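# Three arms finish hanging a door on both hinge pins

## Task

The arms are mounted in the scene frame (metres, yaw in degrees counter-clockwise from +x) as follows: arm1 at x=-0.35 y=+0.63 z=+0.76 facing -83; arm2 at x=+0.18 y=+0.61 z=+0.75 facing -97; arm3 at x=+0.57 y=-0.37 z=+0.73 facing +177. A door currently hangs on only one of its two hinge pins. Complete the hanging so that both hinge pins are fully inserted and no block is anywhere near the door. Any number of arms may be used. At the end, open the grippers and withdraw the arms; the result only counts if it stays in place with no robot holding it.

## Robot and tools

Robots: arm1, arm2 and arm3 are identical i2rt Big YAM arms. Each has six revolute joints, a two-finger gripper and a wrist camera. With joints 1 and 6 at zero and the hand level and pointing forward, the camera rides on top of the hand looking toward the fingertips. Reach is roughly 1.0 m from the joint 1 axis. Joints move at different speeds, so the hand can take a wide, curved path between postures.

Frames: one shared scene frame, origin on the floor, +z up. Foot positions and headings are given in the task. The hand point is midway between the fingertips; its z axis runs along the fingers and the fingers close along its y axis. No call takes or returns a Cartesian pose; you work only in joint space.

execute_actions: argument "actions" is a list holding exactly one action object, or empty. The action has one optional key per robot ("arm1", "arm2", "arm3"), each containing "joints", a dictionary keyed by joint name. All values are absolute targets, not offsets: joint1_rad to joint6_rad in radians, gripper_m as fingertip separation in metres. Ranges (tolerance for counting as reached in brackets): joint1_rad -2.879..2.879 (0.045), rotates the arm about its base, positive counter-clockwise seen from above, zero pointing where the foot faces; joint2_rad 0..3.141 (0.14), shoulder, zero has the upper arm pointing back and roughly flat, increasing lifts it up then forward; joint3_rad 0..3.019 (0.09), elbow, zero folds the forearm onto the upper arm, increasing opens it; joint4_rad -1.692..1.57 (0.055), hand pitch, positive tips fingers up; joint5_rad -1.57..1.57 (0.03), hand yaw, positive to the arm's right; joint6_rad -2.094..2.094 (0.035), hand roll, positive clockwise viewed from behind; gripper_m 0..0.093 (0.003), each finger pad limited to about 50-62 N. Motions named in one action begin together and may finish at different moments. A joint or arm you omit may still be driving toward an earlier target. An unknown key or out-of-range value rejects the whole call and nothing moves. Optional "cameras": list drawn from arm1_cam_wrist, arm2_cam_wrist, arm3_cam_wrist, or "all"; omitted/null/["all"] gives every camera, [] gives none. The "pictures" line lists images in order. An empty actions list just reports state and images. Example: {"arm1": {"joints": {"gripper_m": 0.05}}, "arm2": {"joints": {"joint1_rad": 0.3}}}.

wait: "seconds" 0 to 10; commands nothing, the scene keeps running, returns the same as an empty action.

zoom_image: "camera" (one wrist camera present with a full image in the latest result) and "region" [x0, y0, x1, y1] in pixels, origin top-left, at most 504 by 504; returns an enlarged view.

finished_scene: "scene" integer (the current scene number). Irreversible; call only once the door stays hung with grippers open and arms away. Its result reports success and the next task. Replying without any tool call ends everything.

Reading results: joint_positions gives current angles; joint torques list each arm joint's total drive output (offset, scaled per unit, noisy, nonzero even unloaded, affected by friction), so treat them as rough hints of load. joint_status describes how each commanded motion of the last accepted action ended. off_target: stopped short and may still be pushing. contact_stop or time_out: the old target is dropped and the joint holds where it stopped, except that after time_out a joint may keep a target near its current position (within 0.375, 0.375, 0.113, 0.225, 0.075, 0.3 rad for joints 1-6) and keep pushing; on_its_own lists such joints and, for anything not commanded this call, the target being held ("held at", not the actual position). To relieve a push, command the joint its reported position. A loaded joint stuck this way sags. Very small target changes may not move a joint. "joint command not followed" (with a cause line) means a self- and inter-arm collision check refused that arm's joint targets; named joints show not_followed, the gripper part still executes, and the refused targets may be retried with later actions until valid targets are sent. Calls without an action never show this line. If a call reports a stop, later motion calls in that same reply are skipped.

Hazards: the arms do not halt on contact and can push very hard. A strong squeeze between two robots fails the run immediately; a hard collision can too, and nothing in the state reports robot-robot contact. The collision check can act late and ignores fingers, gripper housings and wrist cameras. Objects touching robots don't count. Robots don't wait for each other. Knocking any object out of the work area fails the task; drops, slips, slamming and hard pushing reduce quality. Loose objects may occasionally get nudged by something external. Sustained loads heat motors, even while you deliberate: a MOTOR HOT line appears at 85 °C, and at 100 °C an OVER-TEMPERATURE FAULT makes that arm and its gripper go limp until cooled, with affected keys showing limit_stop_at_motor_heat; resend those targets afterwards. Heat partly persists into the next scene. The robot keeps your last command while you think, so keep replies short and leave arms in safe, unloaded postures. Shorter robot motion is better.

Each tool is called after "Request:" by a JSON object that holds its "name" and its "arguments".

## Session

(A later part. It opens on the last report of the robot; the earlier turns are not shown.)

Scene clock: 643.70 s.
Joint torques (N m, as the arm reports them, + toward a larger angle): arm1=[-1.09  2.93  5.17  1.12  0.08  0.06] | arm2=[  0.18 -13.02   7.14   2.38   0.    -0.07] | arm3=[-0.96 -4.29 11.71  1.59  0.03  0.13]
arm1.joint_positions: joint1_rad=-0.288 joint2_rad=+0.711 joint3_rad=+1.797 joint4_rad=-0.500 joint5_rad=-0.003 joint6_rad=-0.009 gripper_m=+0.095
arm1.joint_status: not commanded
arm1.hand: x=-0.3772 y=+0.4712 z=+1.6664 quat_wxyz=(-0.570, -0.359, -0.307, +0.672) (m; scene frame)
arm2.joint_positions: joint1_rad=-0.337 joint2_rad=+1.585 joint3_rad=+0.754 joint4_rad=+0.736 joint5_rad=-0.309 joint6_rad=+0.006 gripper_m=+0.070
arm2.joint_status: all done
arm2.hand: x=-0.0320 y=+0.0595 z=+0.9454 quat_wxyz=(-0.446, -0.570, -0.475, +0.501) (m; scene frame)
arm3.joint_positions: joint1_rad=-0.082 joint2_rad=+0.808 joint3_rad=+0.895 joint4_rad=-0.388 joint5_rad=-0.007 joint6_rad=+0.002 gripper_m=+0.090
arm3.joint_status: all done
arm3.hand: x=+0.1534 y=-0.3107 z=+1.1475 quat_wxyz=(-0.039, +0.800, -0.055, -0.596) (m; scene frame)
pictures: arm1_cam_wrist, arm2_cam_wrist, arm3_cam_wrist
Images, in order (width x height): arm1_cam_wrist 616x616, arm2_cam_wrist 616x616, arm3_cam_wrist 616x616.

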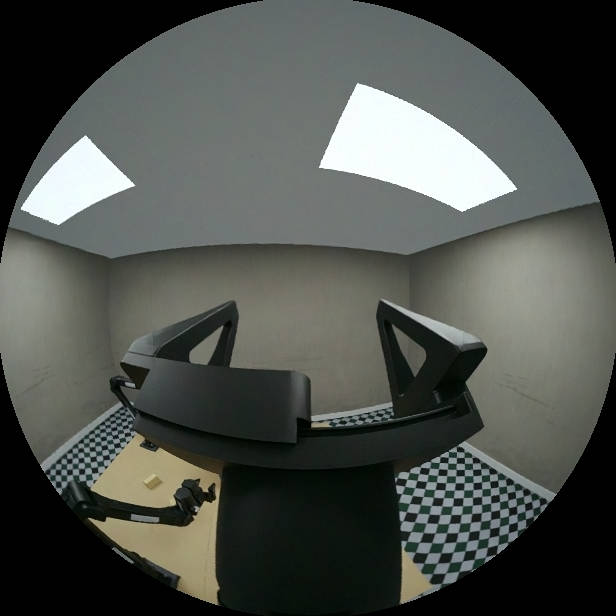

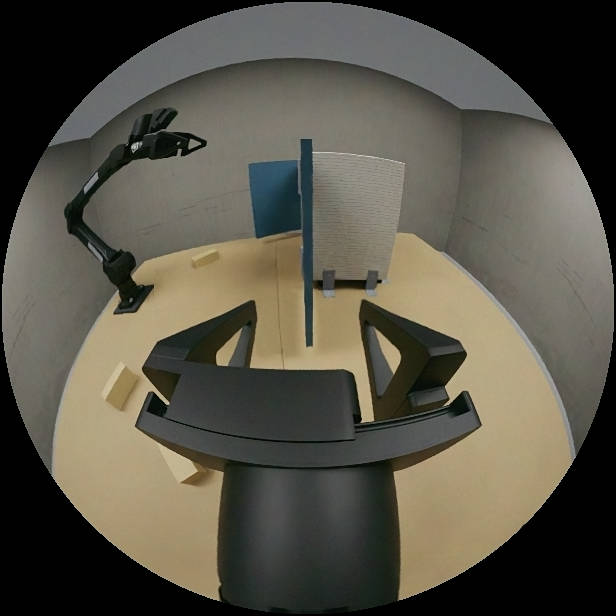

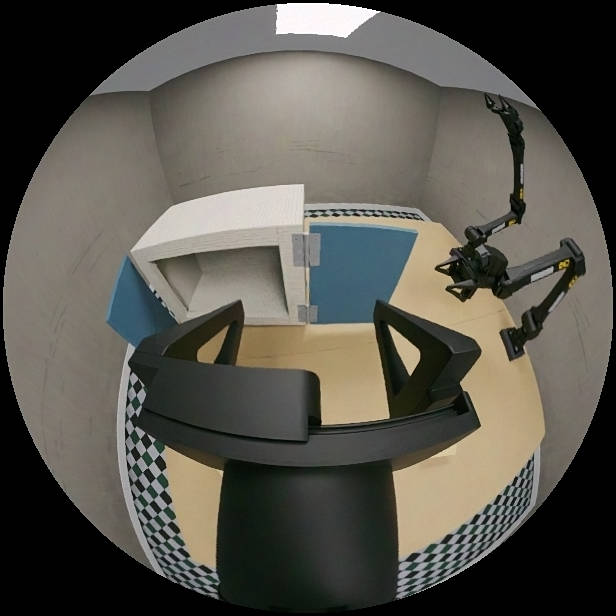

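Move arm2 a bit further clear, then finish.

Request:
{"name": "execute_actions", "arguments": {"actions": [{"arm2":{"joints":{"joint2_rad":1.1}}}], "cameras": []}}

Request:
{"name": "finished_scene", "arguments": {"scene": 1}}

Scene clock: 648.97 s.
Joint torques (N m, as the arm reports them, + toward a larger angle): arm1=[-1.    2.9   5.13  1.13  0.08  0.05] | arm2=[ 0.6  -6.73  9.    1.93  0.09 -0.06] | arm3=[-0.93 -4.38 11.71  1.61  0.03  0.14]
arm1.joint_positions: joint1_rad=-0.288 joint2_rad=+0.711 joint3_rad=+1.797 joint4_rad=-0.500 joint5_rad=-0.003 joint6_rad=-0.009 gripper_m=+0.095
arm1.joint_status: not commanded
arm1.hand: x=-0.3772 y=+0.4712 z=+1.6664 quat_wxyz=(-0.570, -0.359, -0.307, +0.672) (m; scene frame)
arm2.joint_positions: joint1_rad=-0.337 joint2_rad=+1.084 joint3_rad=+0.754 joint4_rad=+0.736 joint5_rad=-0.309 joint6_rad=+0.006 gripper_m=+0.070
arm2.joint_status: all done
arm2.hand: x=+0.0146 y=+0.1508 z=+1.2098 quat_wxyz=(-0.507, -0.397, -0.398, +0.653) (m; scene frame)
arm3.joint_positions: joint1_rad=-0.082 joint2_rad=+0.808 joint3_rad=+0.895 joint4_rad=-0.388 joint5_rad=-0.007 joint6_rad=+0.002 gripper_m=+0.090
arm3.joint_status: not commanded
arm3.hand: x=+0.1534 y=-0.3107 z=+1.1475 quat_wxyz=(-0.039, +0.800, -0.055, -0.596) (m; scene frame)
pictures: none
No camera images: the call's "cameras" was empty. Leave "cameras" out to get every camera's image.

The scene is finished: the task was done.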